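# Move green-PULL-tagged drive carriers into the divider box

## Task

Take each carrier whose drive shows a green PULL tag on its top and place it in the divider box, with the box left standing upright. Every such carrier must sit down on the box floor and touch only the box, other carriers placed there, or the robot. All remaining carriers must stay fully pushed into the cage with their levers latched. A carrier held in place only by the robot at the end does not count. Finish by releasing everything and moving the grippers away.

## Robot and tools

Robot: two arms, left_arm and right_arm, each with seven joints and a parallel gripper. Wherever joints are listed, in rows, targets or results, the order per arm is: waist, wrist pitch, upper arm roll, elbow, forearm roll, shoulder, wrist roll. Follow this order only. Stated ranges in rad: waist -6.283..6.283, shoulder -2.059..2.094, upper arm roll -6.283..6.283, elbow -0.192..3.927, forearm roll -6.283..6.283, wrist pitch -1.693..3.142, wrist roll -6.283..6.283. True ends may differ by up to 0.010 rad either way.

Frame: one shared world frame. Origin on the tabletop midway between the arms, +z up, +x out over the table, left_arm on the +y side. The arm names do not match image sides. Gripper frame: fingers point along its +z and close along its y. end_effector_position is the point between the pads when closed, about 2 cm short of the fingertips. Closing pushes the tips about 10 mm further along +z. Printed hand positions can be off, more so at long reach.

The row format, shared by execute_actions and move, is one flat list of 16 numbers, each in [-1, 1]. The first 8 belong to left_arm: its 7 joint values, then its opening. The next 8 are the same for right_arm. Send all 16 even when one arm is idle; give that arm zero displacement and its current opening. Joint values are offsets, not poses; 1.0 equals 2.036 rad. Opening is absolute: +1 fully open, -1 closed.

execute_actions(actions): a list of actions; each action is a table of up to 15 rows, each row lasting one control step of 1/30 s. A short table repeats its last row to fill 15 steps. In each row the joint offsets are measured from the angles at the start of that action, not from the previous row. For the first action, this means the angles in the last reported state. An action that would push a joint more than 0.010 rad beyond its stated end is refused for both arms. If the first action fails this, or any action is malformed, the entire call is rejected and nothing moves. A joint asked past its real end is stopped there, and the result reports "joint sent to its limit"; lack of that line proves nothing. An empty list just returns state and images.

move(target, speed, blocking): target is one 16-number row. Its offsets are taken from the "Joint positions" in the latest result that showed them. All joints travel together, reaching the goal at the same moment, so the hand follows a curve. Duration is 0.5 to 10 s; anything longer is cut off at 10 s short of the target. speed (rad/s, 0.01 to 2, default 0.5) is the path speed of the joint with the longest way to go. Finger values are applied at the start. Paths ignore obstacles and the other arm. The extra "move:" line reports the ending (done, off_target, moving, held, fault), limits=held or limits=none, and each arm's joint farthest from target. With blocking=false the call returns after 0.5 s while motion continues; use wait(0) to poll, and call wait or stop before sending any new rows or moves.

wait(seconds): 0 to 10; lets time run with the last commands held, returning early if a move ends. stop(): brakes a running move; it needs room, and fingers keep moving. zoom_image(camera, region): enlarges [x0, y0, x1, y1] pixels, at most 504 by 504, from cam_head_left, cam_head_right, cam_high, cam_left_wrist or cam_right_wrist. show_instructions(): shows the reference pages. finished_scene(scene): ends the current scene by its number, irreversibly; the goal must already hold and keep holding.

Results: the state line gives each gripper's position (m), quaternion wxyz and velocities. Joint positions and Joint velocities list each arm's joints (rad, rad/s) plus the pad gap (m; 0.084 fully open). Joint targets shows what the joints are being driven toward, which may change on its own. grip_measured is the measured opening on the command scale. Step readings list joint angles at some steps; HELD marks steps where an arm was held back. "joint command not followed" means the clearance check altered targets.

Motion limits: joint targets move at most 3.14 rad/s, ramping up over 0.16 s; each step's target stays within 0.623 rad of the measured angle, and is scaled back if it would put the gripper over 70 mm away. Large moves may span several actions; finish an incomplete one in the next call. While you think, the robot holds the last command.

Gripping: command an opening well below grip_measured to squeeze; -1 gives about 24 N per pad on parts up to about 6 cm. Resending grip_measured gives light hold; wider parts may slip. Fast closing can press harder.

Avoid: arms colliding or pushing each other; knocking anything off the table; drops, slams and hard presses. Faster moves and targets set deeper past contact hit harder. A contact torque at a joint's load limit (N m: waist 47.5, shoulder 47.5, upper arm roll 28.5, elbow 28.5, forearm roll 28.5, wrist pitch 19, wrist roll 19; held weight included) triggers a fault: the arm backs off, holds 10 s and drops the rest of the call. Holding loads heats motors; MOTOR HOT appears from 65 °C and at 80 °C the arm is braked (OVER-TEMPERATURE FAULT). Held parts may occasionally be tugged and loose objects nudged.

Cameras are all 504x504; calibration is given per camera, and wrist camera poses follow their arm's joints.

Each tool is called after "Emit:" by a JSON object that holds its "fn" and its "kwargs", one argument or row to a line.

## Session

Emit:
{"fn": "show_instructions", "kwargs": {

}}

Emit:
{"fn": "execute_actions", "kwargs": {
  "actions": []
}}

Reference images for this scene: manual page 1, manual page 2, manual page 3, manual page 4, manual page 5, manual page 6.

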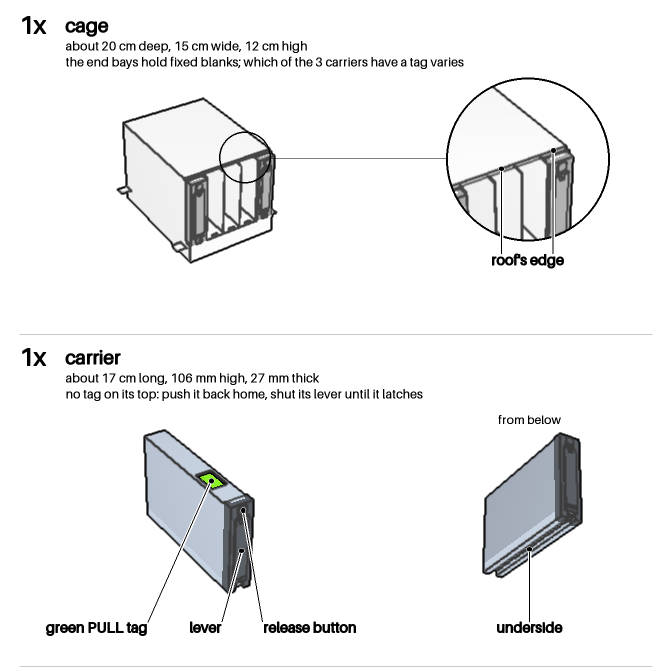

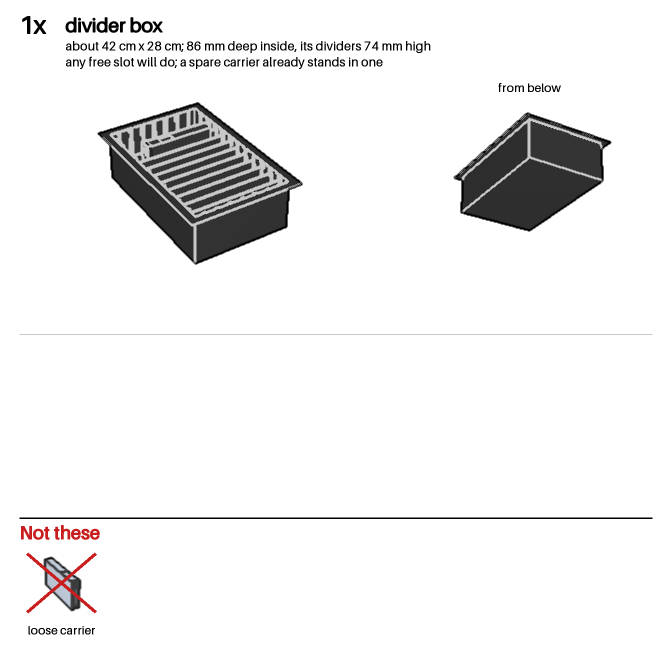

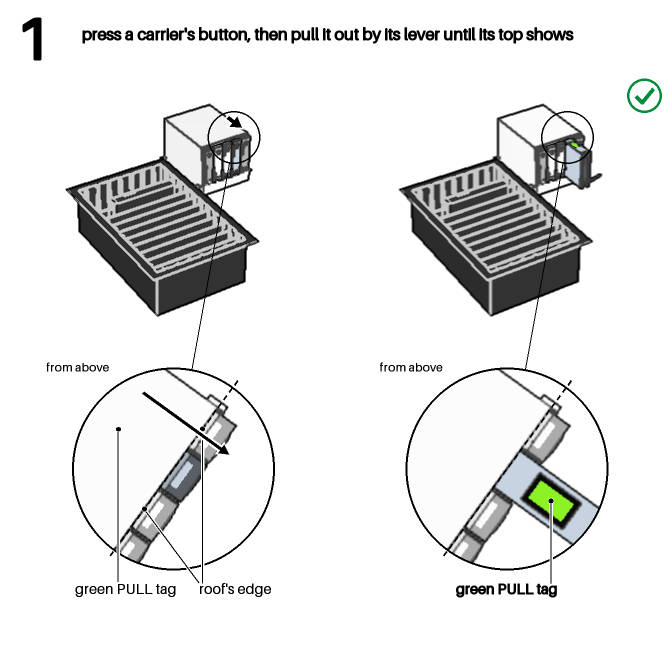

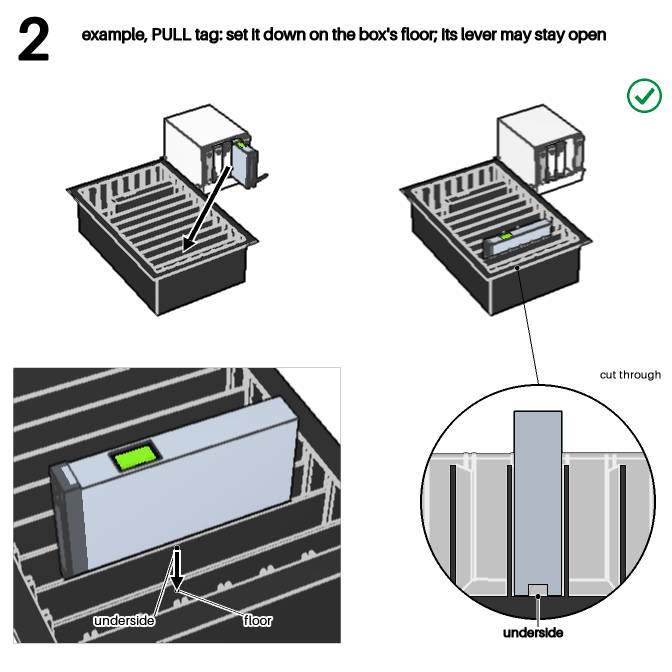

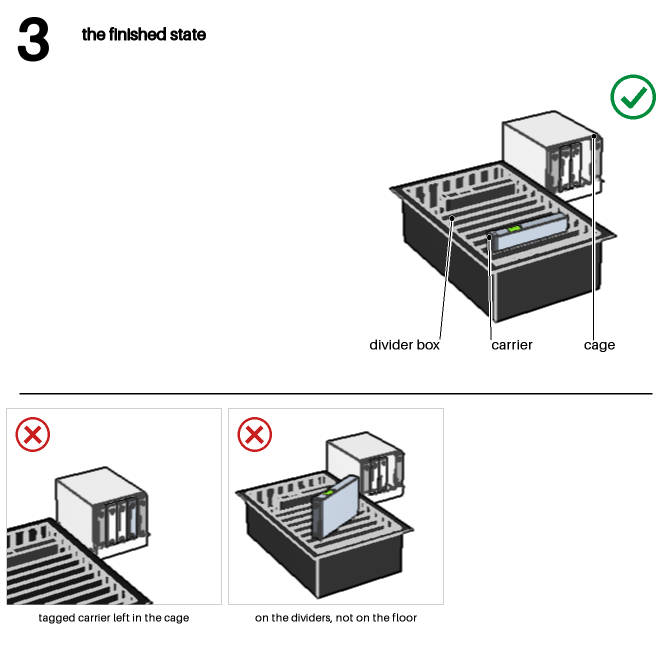

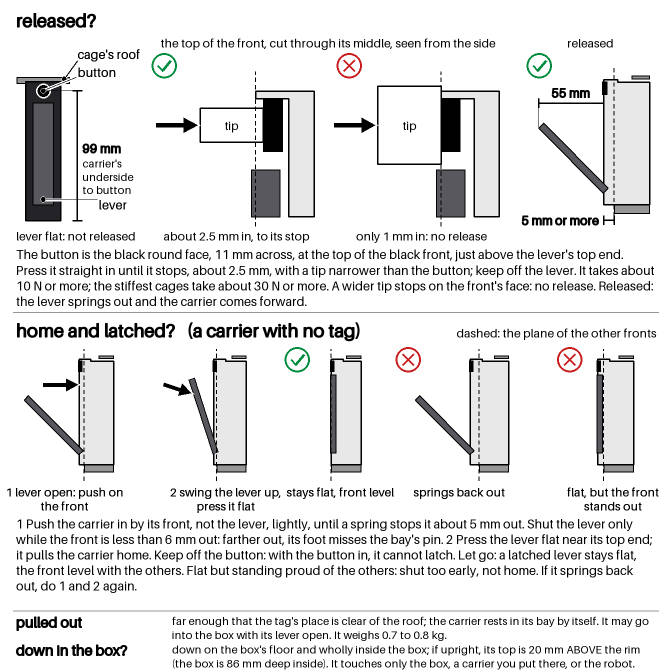

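Scene clock: 0.00 s.
left_arm: end_effector_position=(+0.4348, +0.3339, +0.2486) grip_measured=+1.00 end_effector_quat_wxyz=(+0.001, +0.998, +0.057, -0.002) end_effector_velocity=(+0.000, +0.000, +0.000) end_effector_angular_velocity=(-0.000, -0.000, +0.000) | right_arm: end_effector_position=(+0.5307, -0.7476, +0.1852) grip_measured=+1.00 end_effector_quat_wxyz=(+0.197, +0.701, +0.614, -0.305) end_effector_velocity=(+0.000, +0.001, +0.000) end_effector_angular_velocity=(+0.001, -0.000, +0.001)
Joint names: [waist, wrist pitch, upper arm roll, elbow, forearm roll, shoulder, wrist roll]
Joint positions: left_arm=[ 0.001  1.17  -0.001  0.917 -0.002 -0.25  -0.     0.084] | right_arm=[-0.374  1.239  0.108  2.087 -0.875  0.859 -1.57   0.084]
Joint velocities: left_arm=[ 0.     0.001 -0.     0.001 -0.    -0.    -0.     0.   ] | right_arm=[ 0.001 -0.    -0.     0.     0.001 -0.    -0.001 -0.   ]
Motor temperatures (°C, as the motors report them): left_arm=[32 36 34 43 42 38 34] | right_arm=[31 38 35 54 35 41 33]
Joint targets: left_arm=[0.001 1.170 -0.001 0.917 -0.002 -0.250 -0.000] | right_arm=[-0.374 1.239 0.108 2.087 -0.875 0.859 -1.570]
camera_calibration (this result's frames):
cam_left_wrist: T_world_to_cam=[[0.123635, -0.992273, 0.0103792, 0.309186], [-0.9923, -0.123546, 0.00880928, 0.537701], [-0.0074589, -0.0113885, -0.999907, 0.386748], [0, 0, 0, 1]] pos_world=[0.498219, 0.377632, 0.378766]
cam_right_wrist: T_world_to_cam=[[0.980972, -0.167409, -0.0983238, -0.595243], [-0.0614782, -0.748227, 0.660589, -0.574078], [-0.184157, -0.641974, -0.744282, -0.115797], [0, 0, 0, 1]] pos_world=[0.527299, -0.603529, 0.234517]

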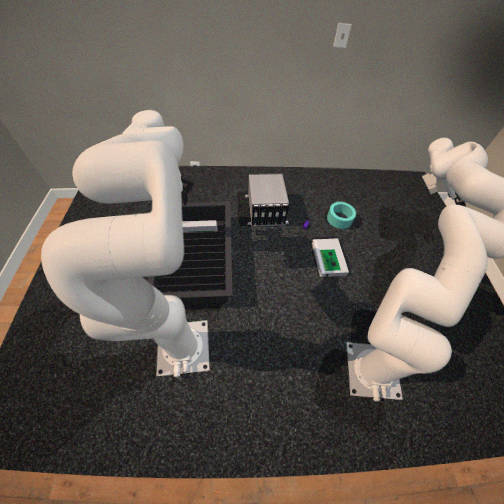

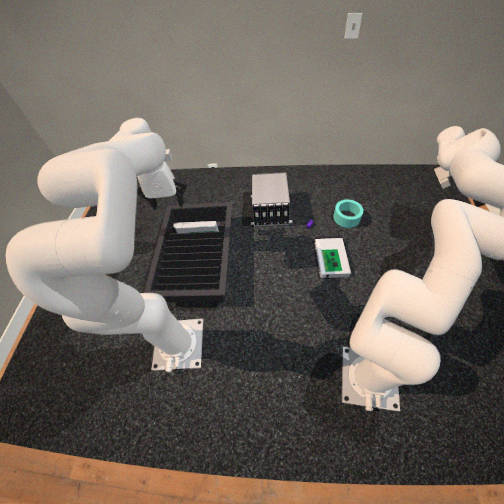

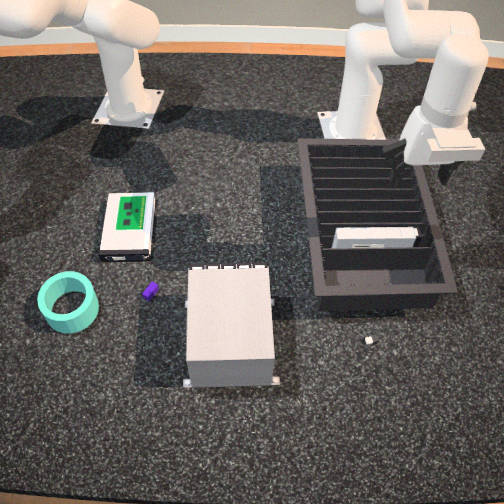

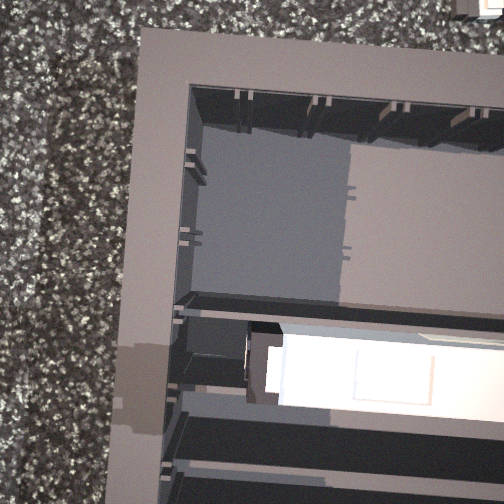

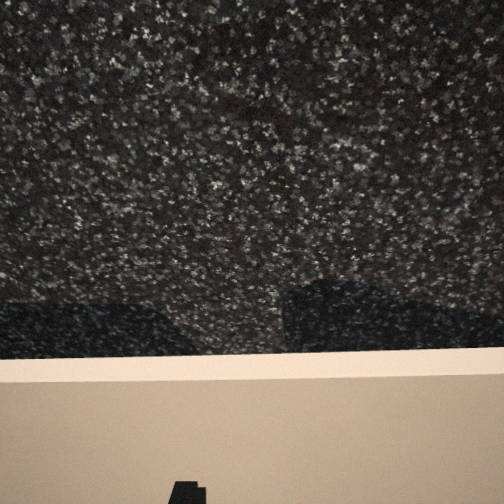

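Emit:
{"fn": "zoom_image", "kwargs": {
  "camera": "cam_head_left",
  "region": [220, 160, 380, 290]
}}

Emit:
{"fn": "zoom_image", "kwargs": {
  "camera": "cam_high",
  "region": [160, 240, 320, 400]
}}

Region (220, 160, 380, 290) of cam_head_left's 504x504 image, scaled by 3.150, with more detail than that image has; it fills the top 410 rows of this view, and the rest is white.

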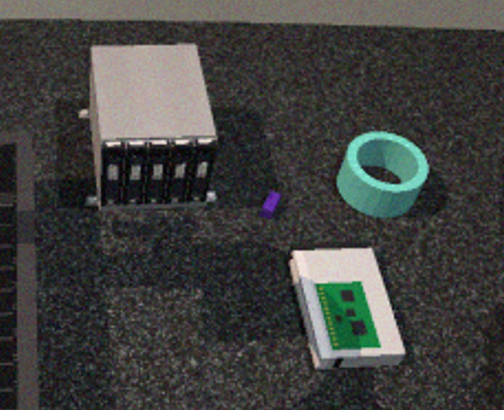

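Region (160, 240, 320, 400) of cam_high's 504x504 image, scaled by 3.150, with more detail than that image has.

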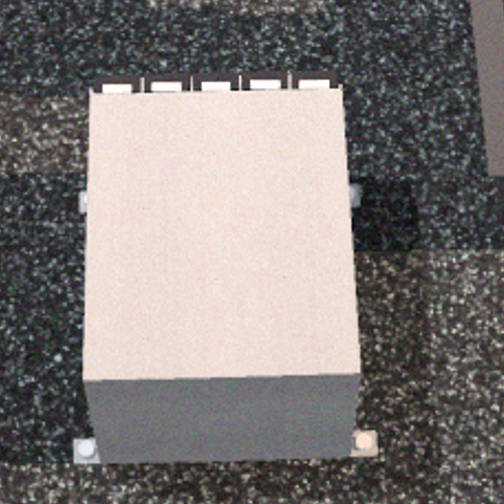

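Emit:
{"fn": "zoom_image", "kwargs": {
  "camera": "cam_head_left",
  "region": [390, 120, 504, 234]
}}

Emit:
{"fn": "zoom_image", "kwargs": {
  "camera": "cam_head_right",
  "region": [130, 160, 310, 320]
}}

Region (390, 120, 504, 234) of cam_head_left's 504x504 image, scaled by 4.421, with more detail than that image has.

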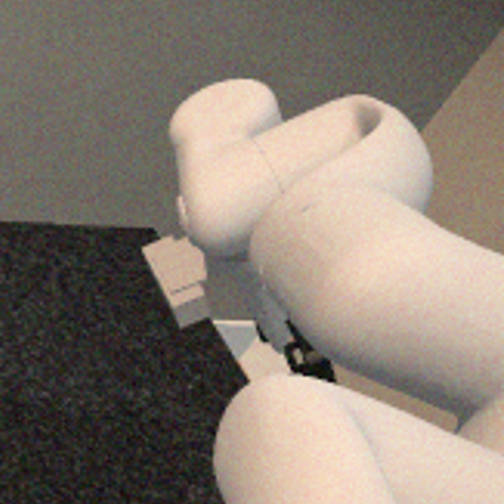

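Region (130, 160, 310, 320) of cam_head_right's 504x504 image, scaled by 2.800, with more detail than that image has.

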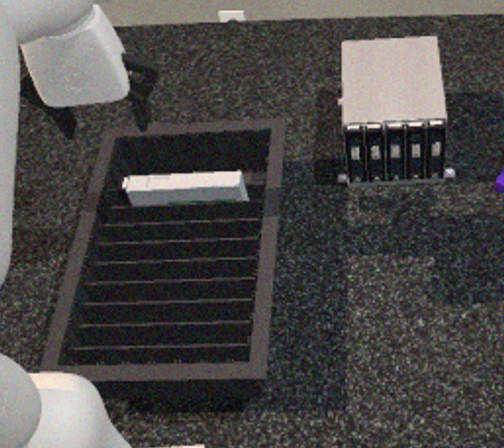

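Emit:
{"fn": "move", "kwargs": {
  "target": [-0.08,-0.034,0,-0.118,-1.0,0.093,0.5,1,0.4723,-0.032,-0.053,-0.3045,0.4298,-0.2779,0.9617,-1],
  "speed": 1.2
}}

Scene clock: 122.57 s.
left_arm: end_effector_position=(+0.5371, +0.0948, +0.2838) grip_measured=+1.00 end_effector_quat_wxyz=(+0.643, +0.707, +0.183, +0.231) end_effector_velocity=(+0.000, +0.000, +0.000) end_effector_angular_velocity=(-0.001, -0.001, +0.001) | right_arm: end_effector_position=(+0.4574, -0.0637, +0.2198) grip_measured=-1.00 end_effector_quat_wxyz=(+0.000, +0.999, +0.035, +0.000) end_effector_velocity=(-0.001, +0.001, +0.000) end_effector_angular_velocity=(+0.002, +0.001, -0.003)
Joint names: [waist, wrist pitch, upper arm roll, elbow, forearm roll, shoulder, wrist roll]
Joint positions: left_arm=[-0.161  1.1   -0.001  0.676 -2.037 -0.06   1.018  0.084] | right_arm=[ 0.587  1.174 -0.     1.467 -0.001  0.294  0.387  0.   ]
Joint velocities: left_arm=[-0.     0.001  0.     0.    -0.002  0.     0.001  0.   ] | right_arm=[ 0.002  0.    -0.001 -0.001  0.003 -0.001  0.002  0.   ]
Motor temperatures (°C, as the motors report them): left_arm=[32 37 34 55 42 39 34] | right_arm=[31 37 35 65 35 49 33]
Joint targets: left_arm=[-0.161 1.100 -0.001 0.676 -2.037 -0.060 1.018] | right_arm=[0.588 1.174 -0.000 1.467 -0.000 0.293 0.388]
MOTOR HOT: a motor of the right arm reached 65 °C. Now the hottest motor of the right arm, the elbow, reports 65 °C. The temperature limit of the motors' drives, at which the controller stops that arm, is 80 °C. To cool a motor, set the load down, stop pushing, or move to a pose that needs little force.
move: done; limits=none; left_arm: farthest joint: the waist, 0.001 radians from its target (0.163 radians at the start); right_arm: farthest joint: the upper arm roll, 0.001 radians from its target (0.108 radians at the start)
camera_calibration (this result's frames):
cam_left_wrist: T_world_to_cam=[[-0.036698, -0.0940351, 0.994892, -0.219508], [-0.829671, -0.55208, -0.082785, 0.588588], [0.557045, -0.828472, -0.057758, -0.0731476], [0, 0, 0, 1]] pos_world=[0.521025, 0.243705, 0.262888]
cam_right_wrist: T_world_to_cam=[[0.0716713, -0.997428, 0.000538882, -0.0641053], [-0.997357, -0.0716726, -0.0119554, 0.529252], [0.0119632, 0.000319399, -0.999928, 0.342884], [0, 0, 0, 1]] pos_world=[0.528346, -0.0261171, 0.349221]

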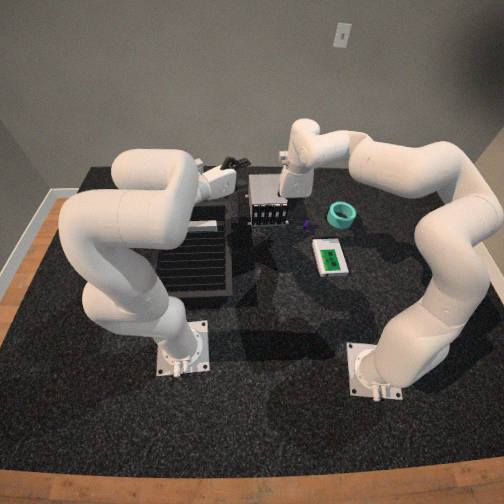

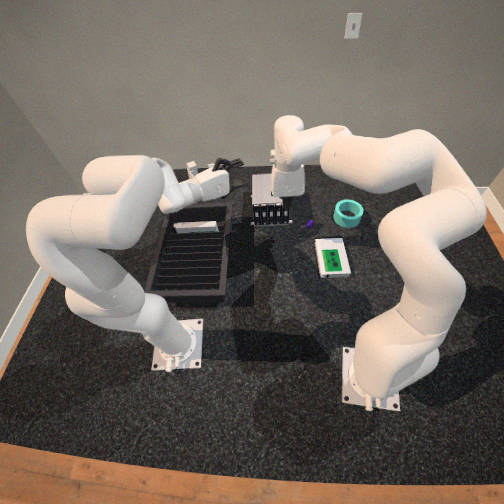

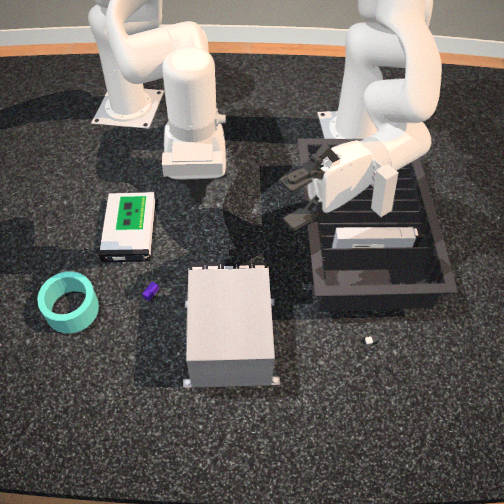

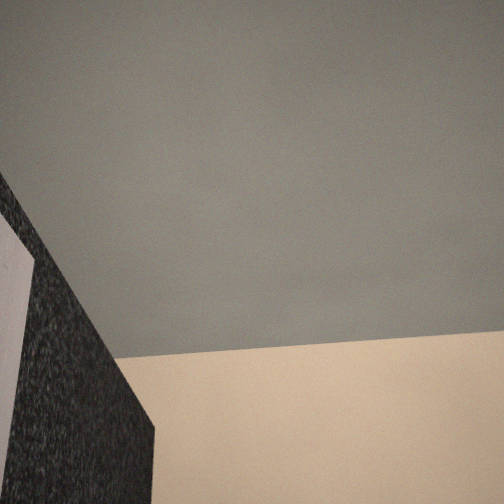

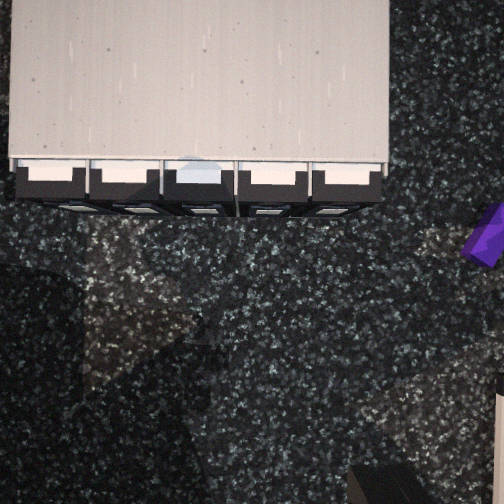

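Emit:
{"fn": "zoom_image", "kwargs": {
  "camera": "cam_right_wrist",
  "region": [0, 130, 400, 230]
}}

Region (0, 130, 400, 230) of cam_right_wrist's 504x504 image, scaled by 1.260, with more detail than that image has; it fills the top 126 rows of this view, and the rest is white.

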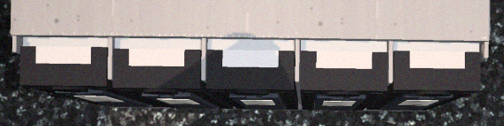

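Emit:
{"fn": "zoom_image", "kwargs": {
  "camera": "cam_right_wrist",
  "region": [80, 140, 320, 230]
}}

Region (80, 140, 320, 230) of cam_right_wrist's 504x504 image, scaled by 2.100, with more detail than that image has; it fills the top 189 rows of this view, and the rest is white.

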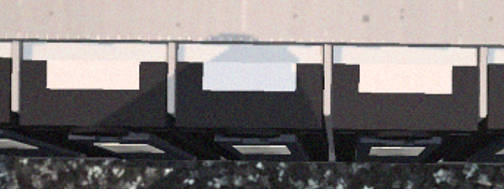

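Emit:
{"fn": "move", "kwargs": {
  "target": [-0.2781,0.0303,0,-0.0604,-0.5417,0.1001,0.2711,1,-0.19,0,0,0.458,0,-0.1935,0,-1],
  "speed": 0.9
}}

Scene clock: 173.60 s.
left_arm: end_effector_position=(+0.4900, -0.0306, +0.1907) grip_measured=+1.00 end_effector_quat_wxyz=(+0.629, +0.628, +0.325, +0.325) end_effector_velocity=(-0.000, +0.000, -0.001) end_effector_angular_velocity=(+0.000, +0.002, +0.000) | right_arm: end_effector_position=(+0.3851, -0.2793, +0.8971) grip_measured=-1.00 end_effector_quat_wxyz=(-0.139, +0.778, -0.124, +0.599) end_effector_velocity=(+0.001, +0.000, -0.001) end_effector_angular_velocity=(-0.000, +0.002, +0.001)
Joint names: [waist, wrist pitch, upper arm roll, elbow, forearm roll, shoulder, wrist roll]
Joint positions: left_arm=[-0.727  1.162 -0.001  0.554 -3.14   0.143  1.569  0.084] | right_arm=[ 0.201  1.174 -0.     2.399 -0.001 -0.1    0.387  0.   ]
Joint velocities: left_arm=[-0.001 -0.001  0.001 -0.001 -0.    -0.    -0.001  0.   ] | right_arm=[ 0.    -0.    -0.    -0.001  0.001  0.001 -0.001  0.   ]
Motor temperatures (°C, as the motors report them): left_arm=[32 37 34 52 42 39 34] | right_arm=[31 38 35 65 35 46 33]
Joint targets: left_arm=[-0.727 1.162 -0.001 0.554 -3.140 0.143 1.569] | right_arm=[0.200 1.174 -0.000 2.400 -0.001 -0.100 0.387]
MOTOR HOT: still on. Now the hottest motor of the right arm, the elbow, reports 65 °C; a drive's own limit is 80 °C.
move: done; limits=none; left_arm: farthest joint: the waist, 0.000 radians from its target (0.566 radians at the start); right_arm: farthest joint: the waist, 0.000 radians from its target (0.387 radians at the start)
camera_calibration (this result's frames):
cam_left_wrist: T_world_to_cam=[[-0.00315688, 0.0139976, 0.999897, -0.154479], [-0.582557, -0.812734, 0.00953821, 0.325953], [0.812784, -0.582467, 0.0107201, -0.286979], [0, 0, 0, 1]] pos_world=[0.422651, 0.0999192, 0.15443]
cam_right_wrist: T_world_to_cam=[[-0.0261422, -0.930753, -0.364712, 0.109564], [-0.239371, 0.360051, -0.901701, 1.07669], [0.970576, 0.063729, -0.232208, -0.0191182], [0, 0, 0, 1]] pos_world=[0.279149, -0.284468, 1.00637]

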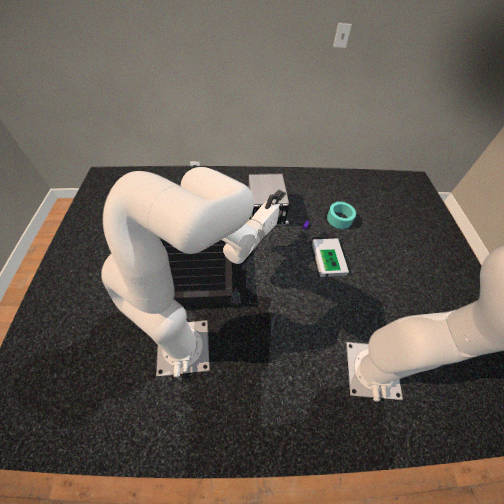

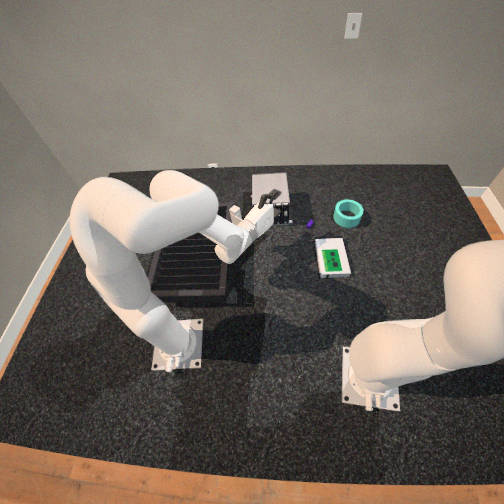

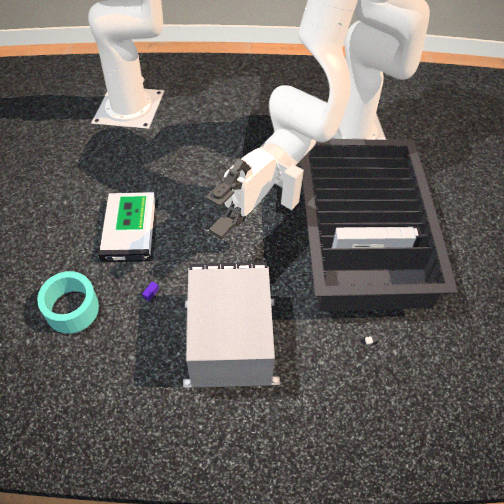

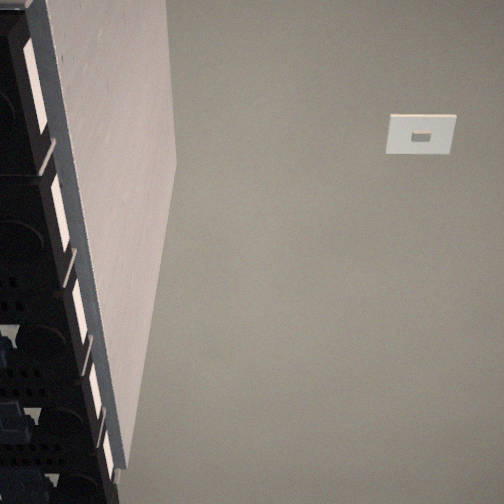

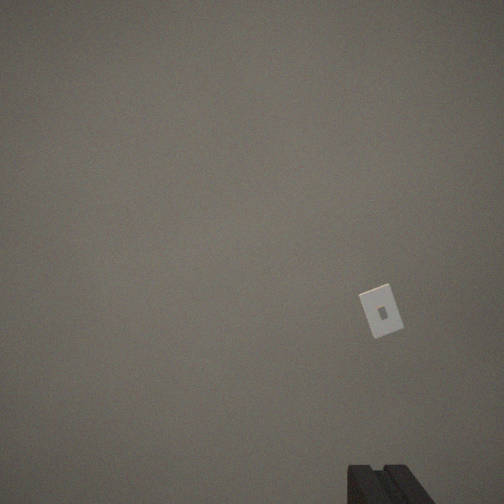

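Emit:
{"fn": "zoom_image", "kwargs": {
  "camera": "cam_left_wrist",
  "region": [0, 60, 200, 504]
}}

Region (0, 60, 200, 504) of cam_left_wrist's 504x504 image, scaled by 1.135, with more detail than that image has; it fills the left 227 columns of this view, and the rest is white.

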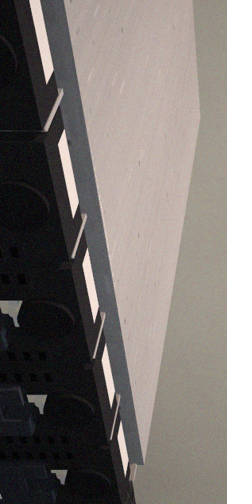

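Emit:
{"fn": "move", "kwargs": {
  "target": [0.0015,0.033,0,0.0557,0,0.0898,0,1,0,0,0,0,0,0,0,-1],
  "speed": 0.3
}}

Scene clock: 259.37 s.
left_arm: end_effector_position=(+0.5151, -0.0461, +0.1548) grip_measured=+1.00 end_effector_quat_wxyz=(+0.628, +0.628, +0.326, +0.325) end_effector_velocity=(+0.001, +0.000, -0.001) end_effector_angular_velocity=(-0.000, +0.001, +0.001) | right_arm: end_effector_position=(+0.3851, -0.2793, +0.8971) grip_measured=-1.00 end_effector_quat_wxyz=(-0.139, +0.778, -0.124, +0.599) end_effector_velocity=(+0.000, -0.000, -0.000) end_effector_angular_velocity=(+0.000, -0.000, -0.001)
Joint names: [waist, wrist pitch, upper arm roll, elbow, forearm roll, shoulder, wrist roll]
Joint positions: left_arm=[-0.724  1.229 -0.001  0.667 -3.14   0.326  1.569  0.084] | right_arm=[ 0.201  1.174 -0.     2.399 -0.001 -0.1    0.387  0.   ]
Joint velocities: left_arm=[ 0.     0.     0.001  0.002 -0.     0.003 -0.001  0.   ] | right_arm=[-0.001 -0.001 -0.    -0.    -0.     0.     0.     0.   ]
Motor temperatures (°C, as the motors report them): left_arm=[32 37 34 49 42 40 34] | right_arm=[31 38 35 57 35 42 33]
Joint targets: left_arm=[-0.724 1.229 -0.001 0.667 -3.140 0.326 1.569] | right_arm=[0.201 1.174 -0.000 2.399 -0.001 -0.100 0.387]
MOTOR HOT: cleared. Now the hottest motor of the right arm, the elbow, reports 57 °C.
move: done; limits=none; left_arm: farthest joint: the elbow, 0.001 radians from its target (0.114 radians at the start); right_arm: farthest joint: the waist, 0.000 radians from its target (0.001 radians at the start)
camera_calibration (this result's frames):
cam_left_wrist: T_world_to_cam=[[-0.00141116, 0.0130012, 0.999914, -0.119264], [-0.580094, -0.814491, 0.00977162, 0.326865], [0.814548, -0.580031, 0.00869132, -0.316516], [0, 0, 0, 1]] pos_world=[0.447262, 0.0841898, 0.11881]
cam_right_wrist: T_world_to_cam=[[-0.0261414, -0.930753, -0.364712, 0.109564], [-0.239368, 0.360052, -0.901702, 1.07669], [0.970577, 0.0637286, -0.232205, -0.0191198], [0, 0, 0, 1]] pos_world=[0.279147, -0.284469, 1.00637]

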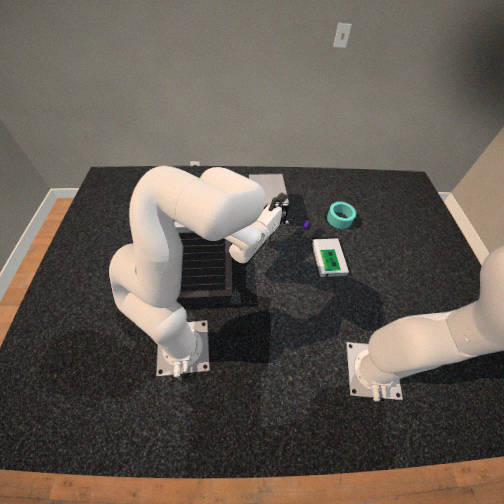

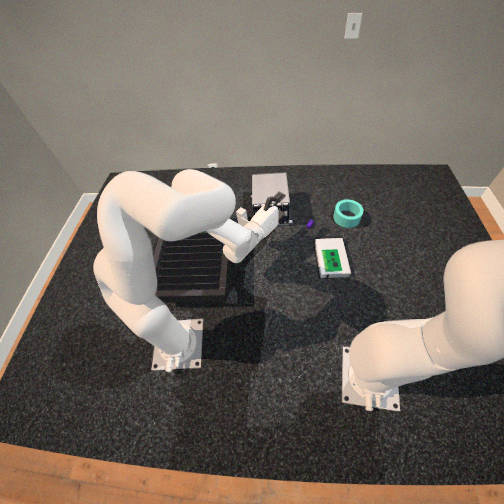

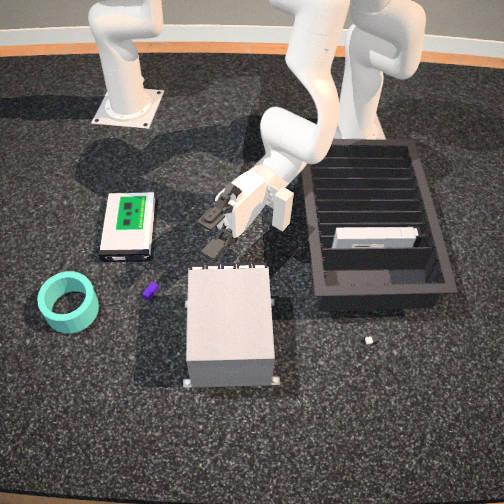

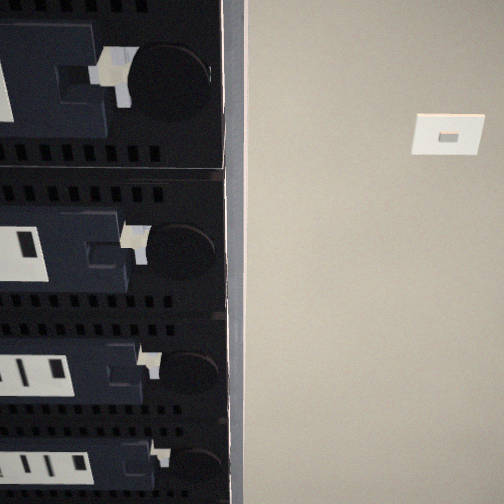

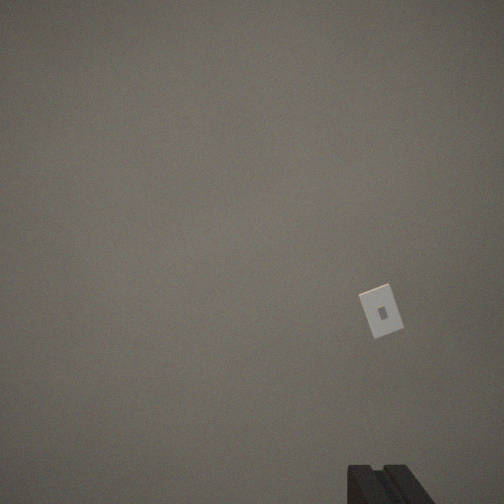

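Emit:
{"fn": "move", "kwargs": {
  "target": [0.0057,-0.0067,0,0.0154,0,0.0087,0,1,0,0,0,0,0,0,0,-1],
  "speed": 0.1
}}

Emit:
{"fn": "move", "kwargs": {
  "target": [0.0041,-0.005,0,0.0114,0,0.0064,0,1,0,0,0,0,0,0,0,-1],
  "speed": 0.03
}}

Scene clock: 275.87 s.
left_arm: end_effector_position=(+0.5259, -0.0455, +0.1548) grip_measured=+1.00 end_effector_quat_wxyz=(+0.626, +0.626, +0.330, +0.329) end_effector_velocity=(+0.001, +0.000, -0.000) end_effector_angular_velocity=(+0.000, -0.000, +0.001) | right_arm: end_effector_position=(+0.3851, -0.2793, +0.8971) grip_measured=-1.00 end_effector_quat_wxyz=(-0.139, +0.778, -0.124, +0.599) end_effector_velocity=(-0.001, +0.000, +0.000) end_effector_angular_velocity=(-0.000, +0.001, +0.000)
Joint names: [waist, wrist pitch, upper arm roll, elbow, forearm roll, shoulder, wrist roll]
Joint positions: left_arm=[-0.713  1.216 -0.001  0.698 -3.14   0.343  1.569  0.084] | right_arm=[ 0.201  1.174 -0.     2.399 -0.001 -0.1    0.387  0.   ]
Joint velocities: left_arm=[ 0.001 -0.002  0.     0.003  0.     0.001  0.     0.   ] | right_arm=[ 0.     0.002 -0.     0.001  0.    -0.    -0.     0.   ]
Motor temperatures (°C, as the motors report them): left_arm=[32 37 34 48 42 40 34] | right_arm=[31 39 35 57 35 42 33]
Joint targets: left_arm=[-0.713 1.216 -0.001 0.698 -3.140 0.343 1.569] | right_arm=[0.201 1.174 -0.000 2.399 -0.001 -0.100 0.387]
move: done; limits=none; left_arm: farthest joint: the waist, 0.001 radians from its target (0.012 radians at the start); right_arm: farthest joint: the waist, 0.000 radians from its target (0.000 radians at the start)
camera_calibration (this result's frames):
cam_left_wrist: T_world_to_cam=[[-0.00149818, 0.0129438, 0.999915, -0.119189], [-0.570737, -0.821075, 0.00977358, 0.328465], [0.821132, -0.570674, 0.00861761, -0.327997], [0, 0, 0, 1]] pos_world=[0.456617, 0.0840582, 0.118795]
cam_right_wrist: T_world_to_cam=[[-0.0261414, -0.930753, -0.364712, 0.109564], [-0.239368, 0.360051, -0.901702, 1.07669], [0.970577, 0.0637287, -0.232205, -0.0191198], [0, 0, 0, 1]] pos_world=[0.279147, -0.284468, 1.00637]

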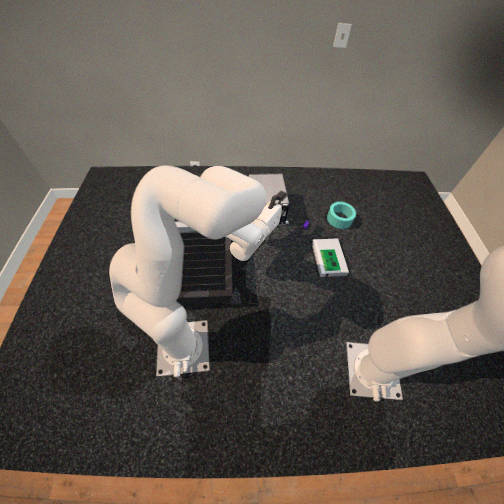

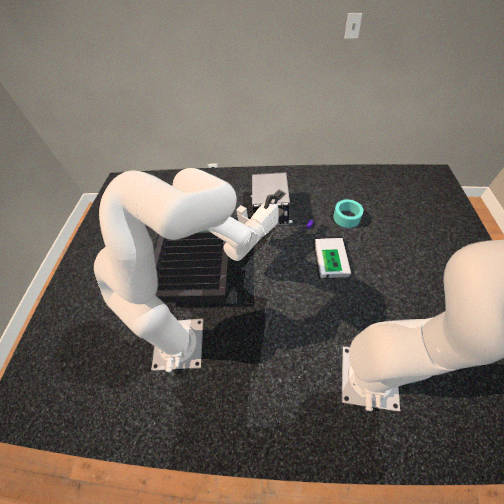

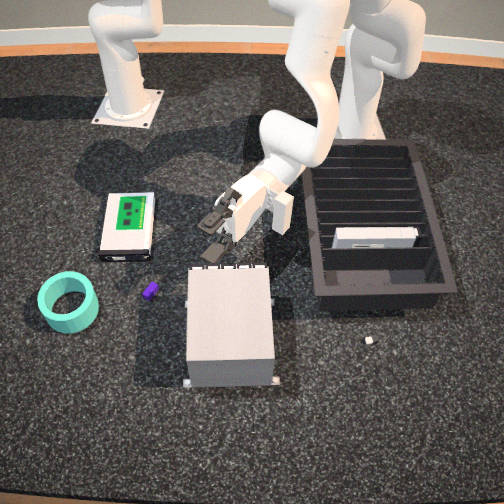

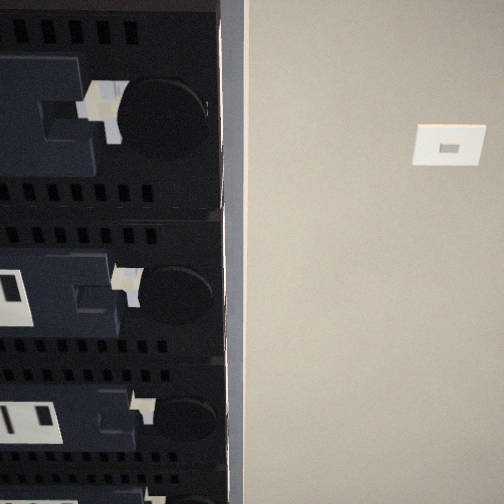

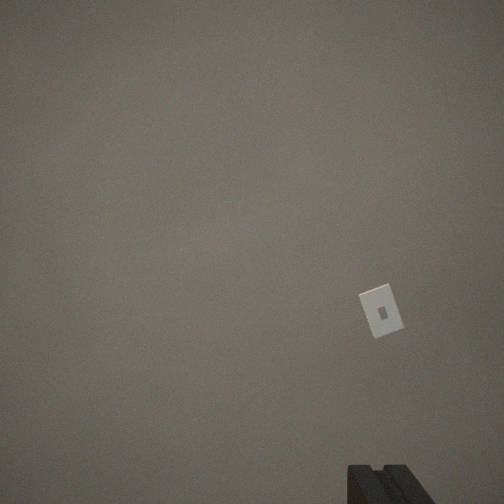

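Scene clock: 276.93 s.
left_arm: end_effector_position=(+0.5324, -0.0462, +0.1540) grip_measured=+1.00 end_effector_quat_wxyz=(+0.624, +0.625, +0.332, +0.330) end_effector_velocity=(+0.001, +0.001, +0.000) end_effector_angular_velocity=(+0.000, -0.000, +0.003) | right_arm: end_effector_position=(+0.3851, -0.2793, +0.8971) grip_measured=-1.00 end_effector_quat_wxyz=(-0.139, +0.778, -0.124, +0.599) end_effector_velocity=(-0.000, +0.000, +0.000) end_effector_angular_velocity=(+0.000, -0.001, +0.001)
Joint names: [waist, wrist pitch, upper arm roll, elbow, forearm roll, shoulder, wrist roll]
Joint positions: left_arm=[-0.706  1.205 -0.003  0.719 -3.139  0.356  1.569  0.084] | right_arm=[ 0.201  1.174 -0.     2.399 -0.001 -0.1    0.387  0.   ]
Joint velocities: left_arm=[ 0.001 -0.001  0.001  0.002 -0.     0.001  0.     0.   ] | right_arm=[ 0.001  0.     0.     0.001  0.    -0.    -0.     0.   ]
Motor temperatures (°C, as the motors report them): left_arm=[32 37 34 49 42 40 34] | right_arm=[31 39 35 57 35 42 33]
Joint targets: left_arm=[-0.705 1.206 -0.001 0.721 -3.140 0.356 1.569] | right_arm=[0.201 1.174 -0.000 2.399 -0.001 -0.100 0.387]
move: done; limits=none; left_arm: farthest joint: the upper arm roll, 0.002 radians from its target (0.000 radians at the start); right_arm: farthest joint: the waist, 0.000 radians from its target (0.000 radians at the start)
camera_calibration (this result's frames):
cam_left_wrist: T_world_to_cam=[[0.000409903, 0.0124217, 0.999923, -0.119439], [-0.566641, -0.823898, 0.0104673, 0.329173], [0.823965, -0.566601, 0.00670092, -0.33472], [0, 0, 0, 1]] pos_world=[0.462369, 0.083036, 0.118227]
cam_right_wrist: T_world_to_cam=[[-0.0261413, -0.930753, -0.364712, 0.109564], [-0.239368, 0.360052, -0.901702, 1.07669], [0.970577, 0.0637287, -0.232205, -0.0191199], [0, 0, 0, 1]] pos_world=[0.279147, -0.284468, 1.00637]

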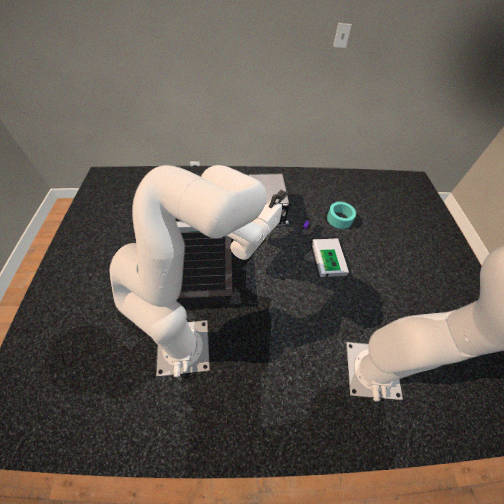

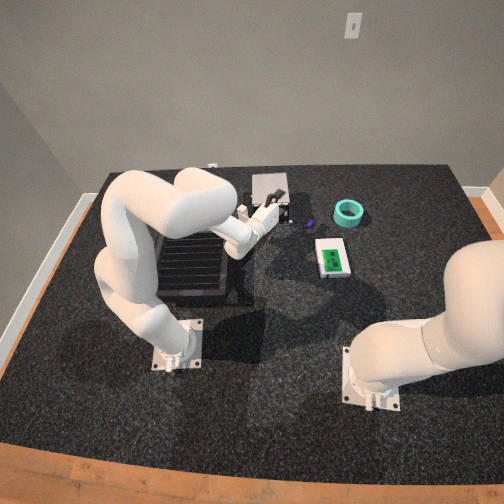

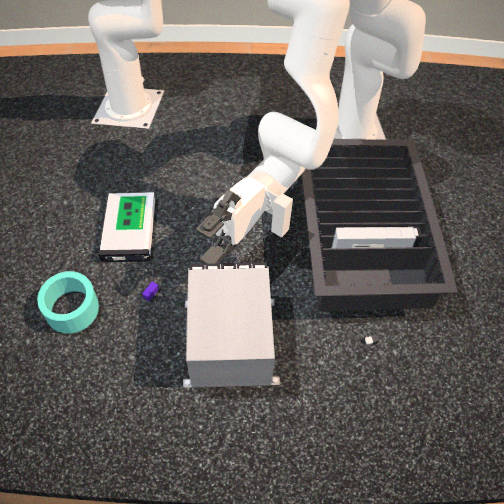

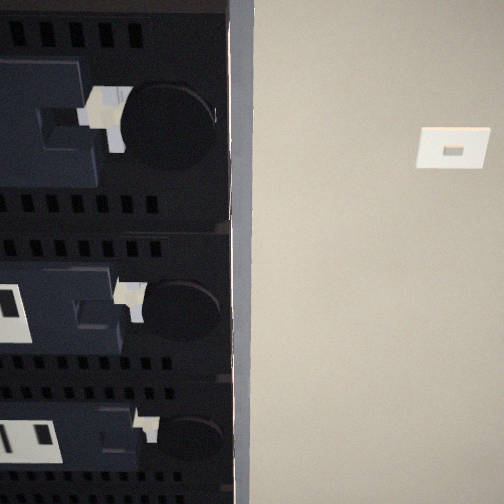

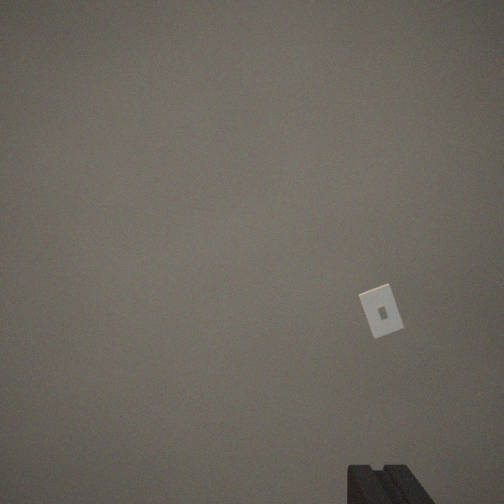

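Emit:
{"fn": "move", "kwargs": {
  "target": [0.003,-0.0026,0.001,0.0081,0,0.004,0,1,0,0,0,0,0,0,0,-1],
  "speed": 0.02
}}

Scene clock: 281.27 s.
left_arm: end_effector_position=(+0.5357, -0.0458, +0.1532) grip_measured=+1.00 end_effector_quat_wxyz=(+0.623, +0.625, +0.333, +0.331) end_effector_velocity=(+0.002, -0.001, -0.008) end_effector_angular_velocity=(+0.002, +0.008, +0.001) | right_arm: end_effector_position=(+0.3851, -0.2793, +0.8971) grip_measured=-1.00 end_effector_quat_wxyz=(-0.139, +0.778, -0.124, +0.599) end_effector_velocity=(-0.000, -0.001, +0.000) end_effector_angular_velocity=(-0.002, -0.001, -0.002)
Joint names: [waist, wrist pitch, upper arm roll, elbow, forearm roll, shoulder, wrist roll]
Joint positions: left_arm=[-0.7    1.2   -0.005  0.729 -3.139  0.363  1.569  0.084] | right_arm=[ 0.201  1.174 -0.     2.399 -0.001 -0.1    0.387  0.   ]
Joint velocities: left_arm=[ 0.003  0.002 -0.003  0.013 -0.001  0.023 -0.001  0.   ] | right_arm=[-0.001  0.001  0.     0.001 -0.001  0.    -0.001  0.   ]
Motor temperatures (°C, as the motors report them): left_arm=[32 38 35 51 42 40 34] | right_arm=[31 39 35 57 35 42 33]
Joint targets: left_arm=[-0.700 1.200 -0.001 0.736 -3.139 0.364 1.569] | right_arm=[0.201 1.174 -0.000 2.399 -0.001 -0.100 0.387]
move: done; limits=none; left_arm: farthest joint: the elbow, 0.006 radians from its target (0.015 radians at the start); right_arm: farthest joint: the waist, 0.000 radians from its target (0.000 radians at the start)
camera_calibration (this result's frames):
cam_left_wrist: T_world_to_cam=[[0.0019897, 0.012107, 0.999925, -0.119498], [-0.563677, -0.825921, 0.0111218, 0.329538], [0.825993, -0.563656, 0.00518109, -0.337958], [0, 0, 0, 1]] pos_world=[0.465142, 0.0831267, 0.117575]
cam_right_wrist: T_world_to_cam=[[-0.0261414, -0.930753, -0.364712, 0.109564], [-0.239368, 0.360052, -0.901702, 1.07669], [0.970577, 0.0637286, -0.232205, -0.0191199], [0, 0, 0, 1]] pos_world=[0.279147, -0.284469, 1.00637]

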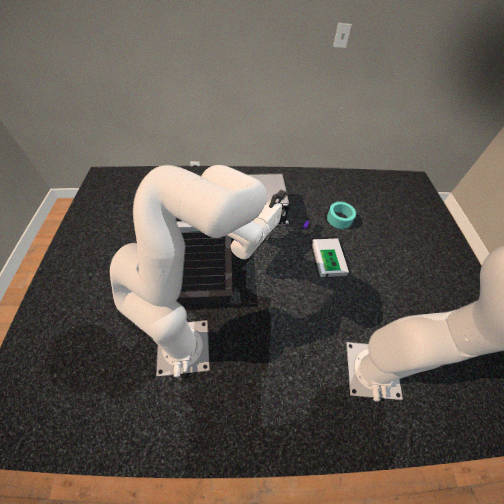

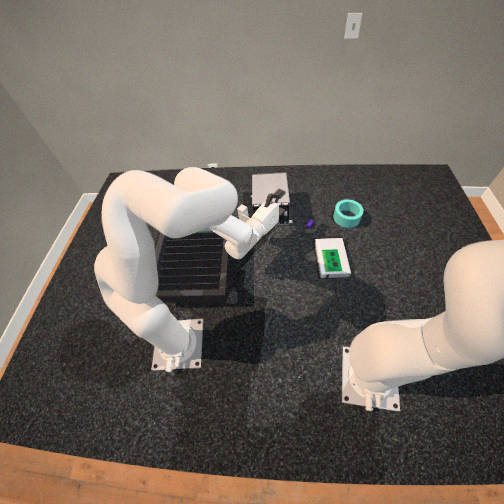

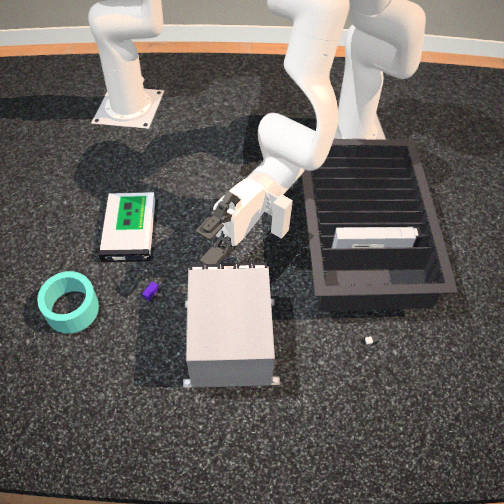

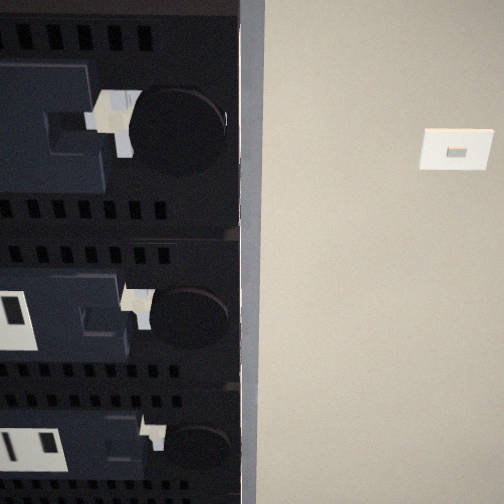

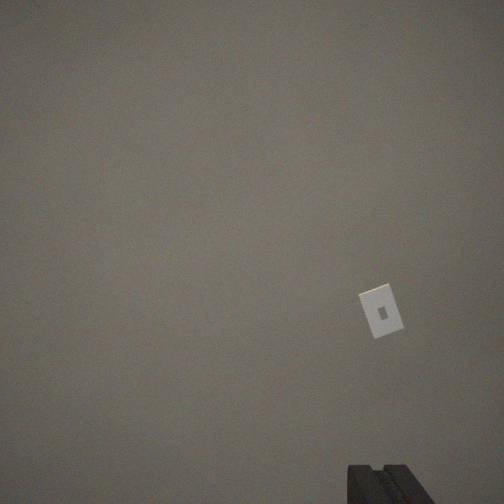

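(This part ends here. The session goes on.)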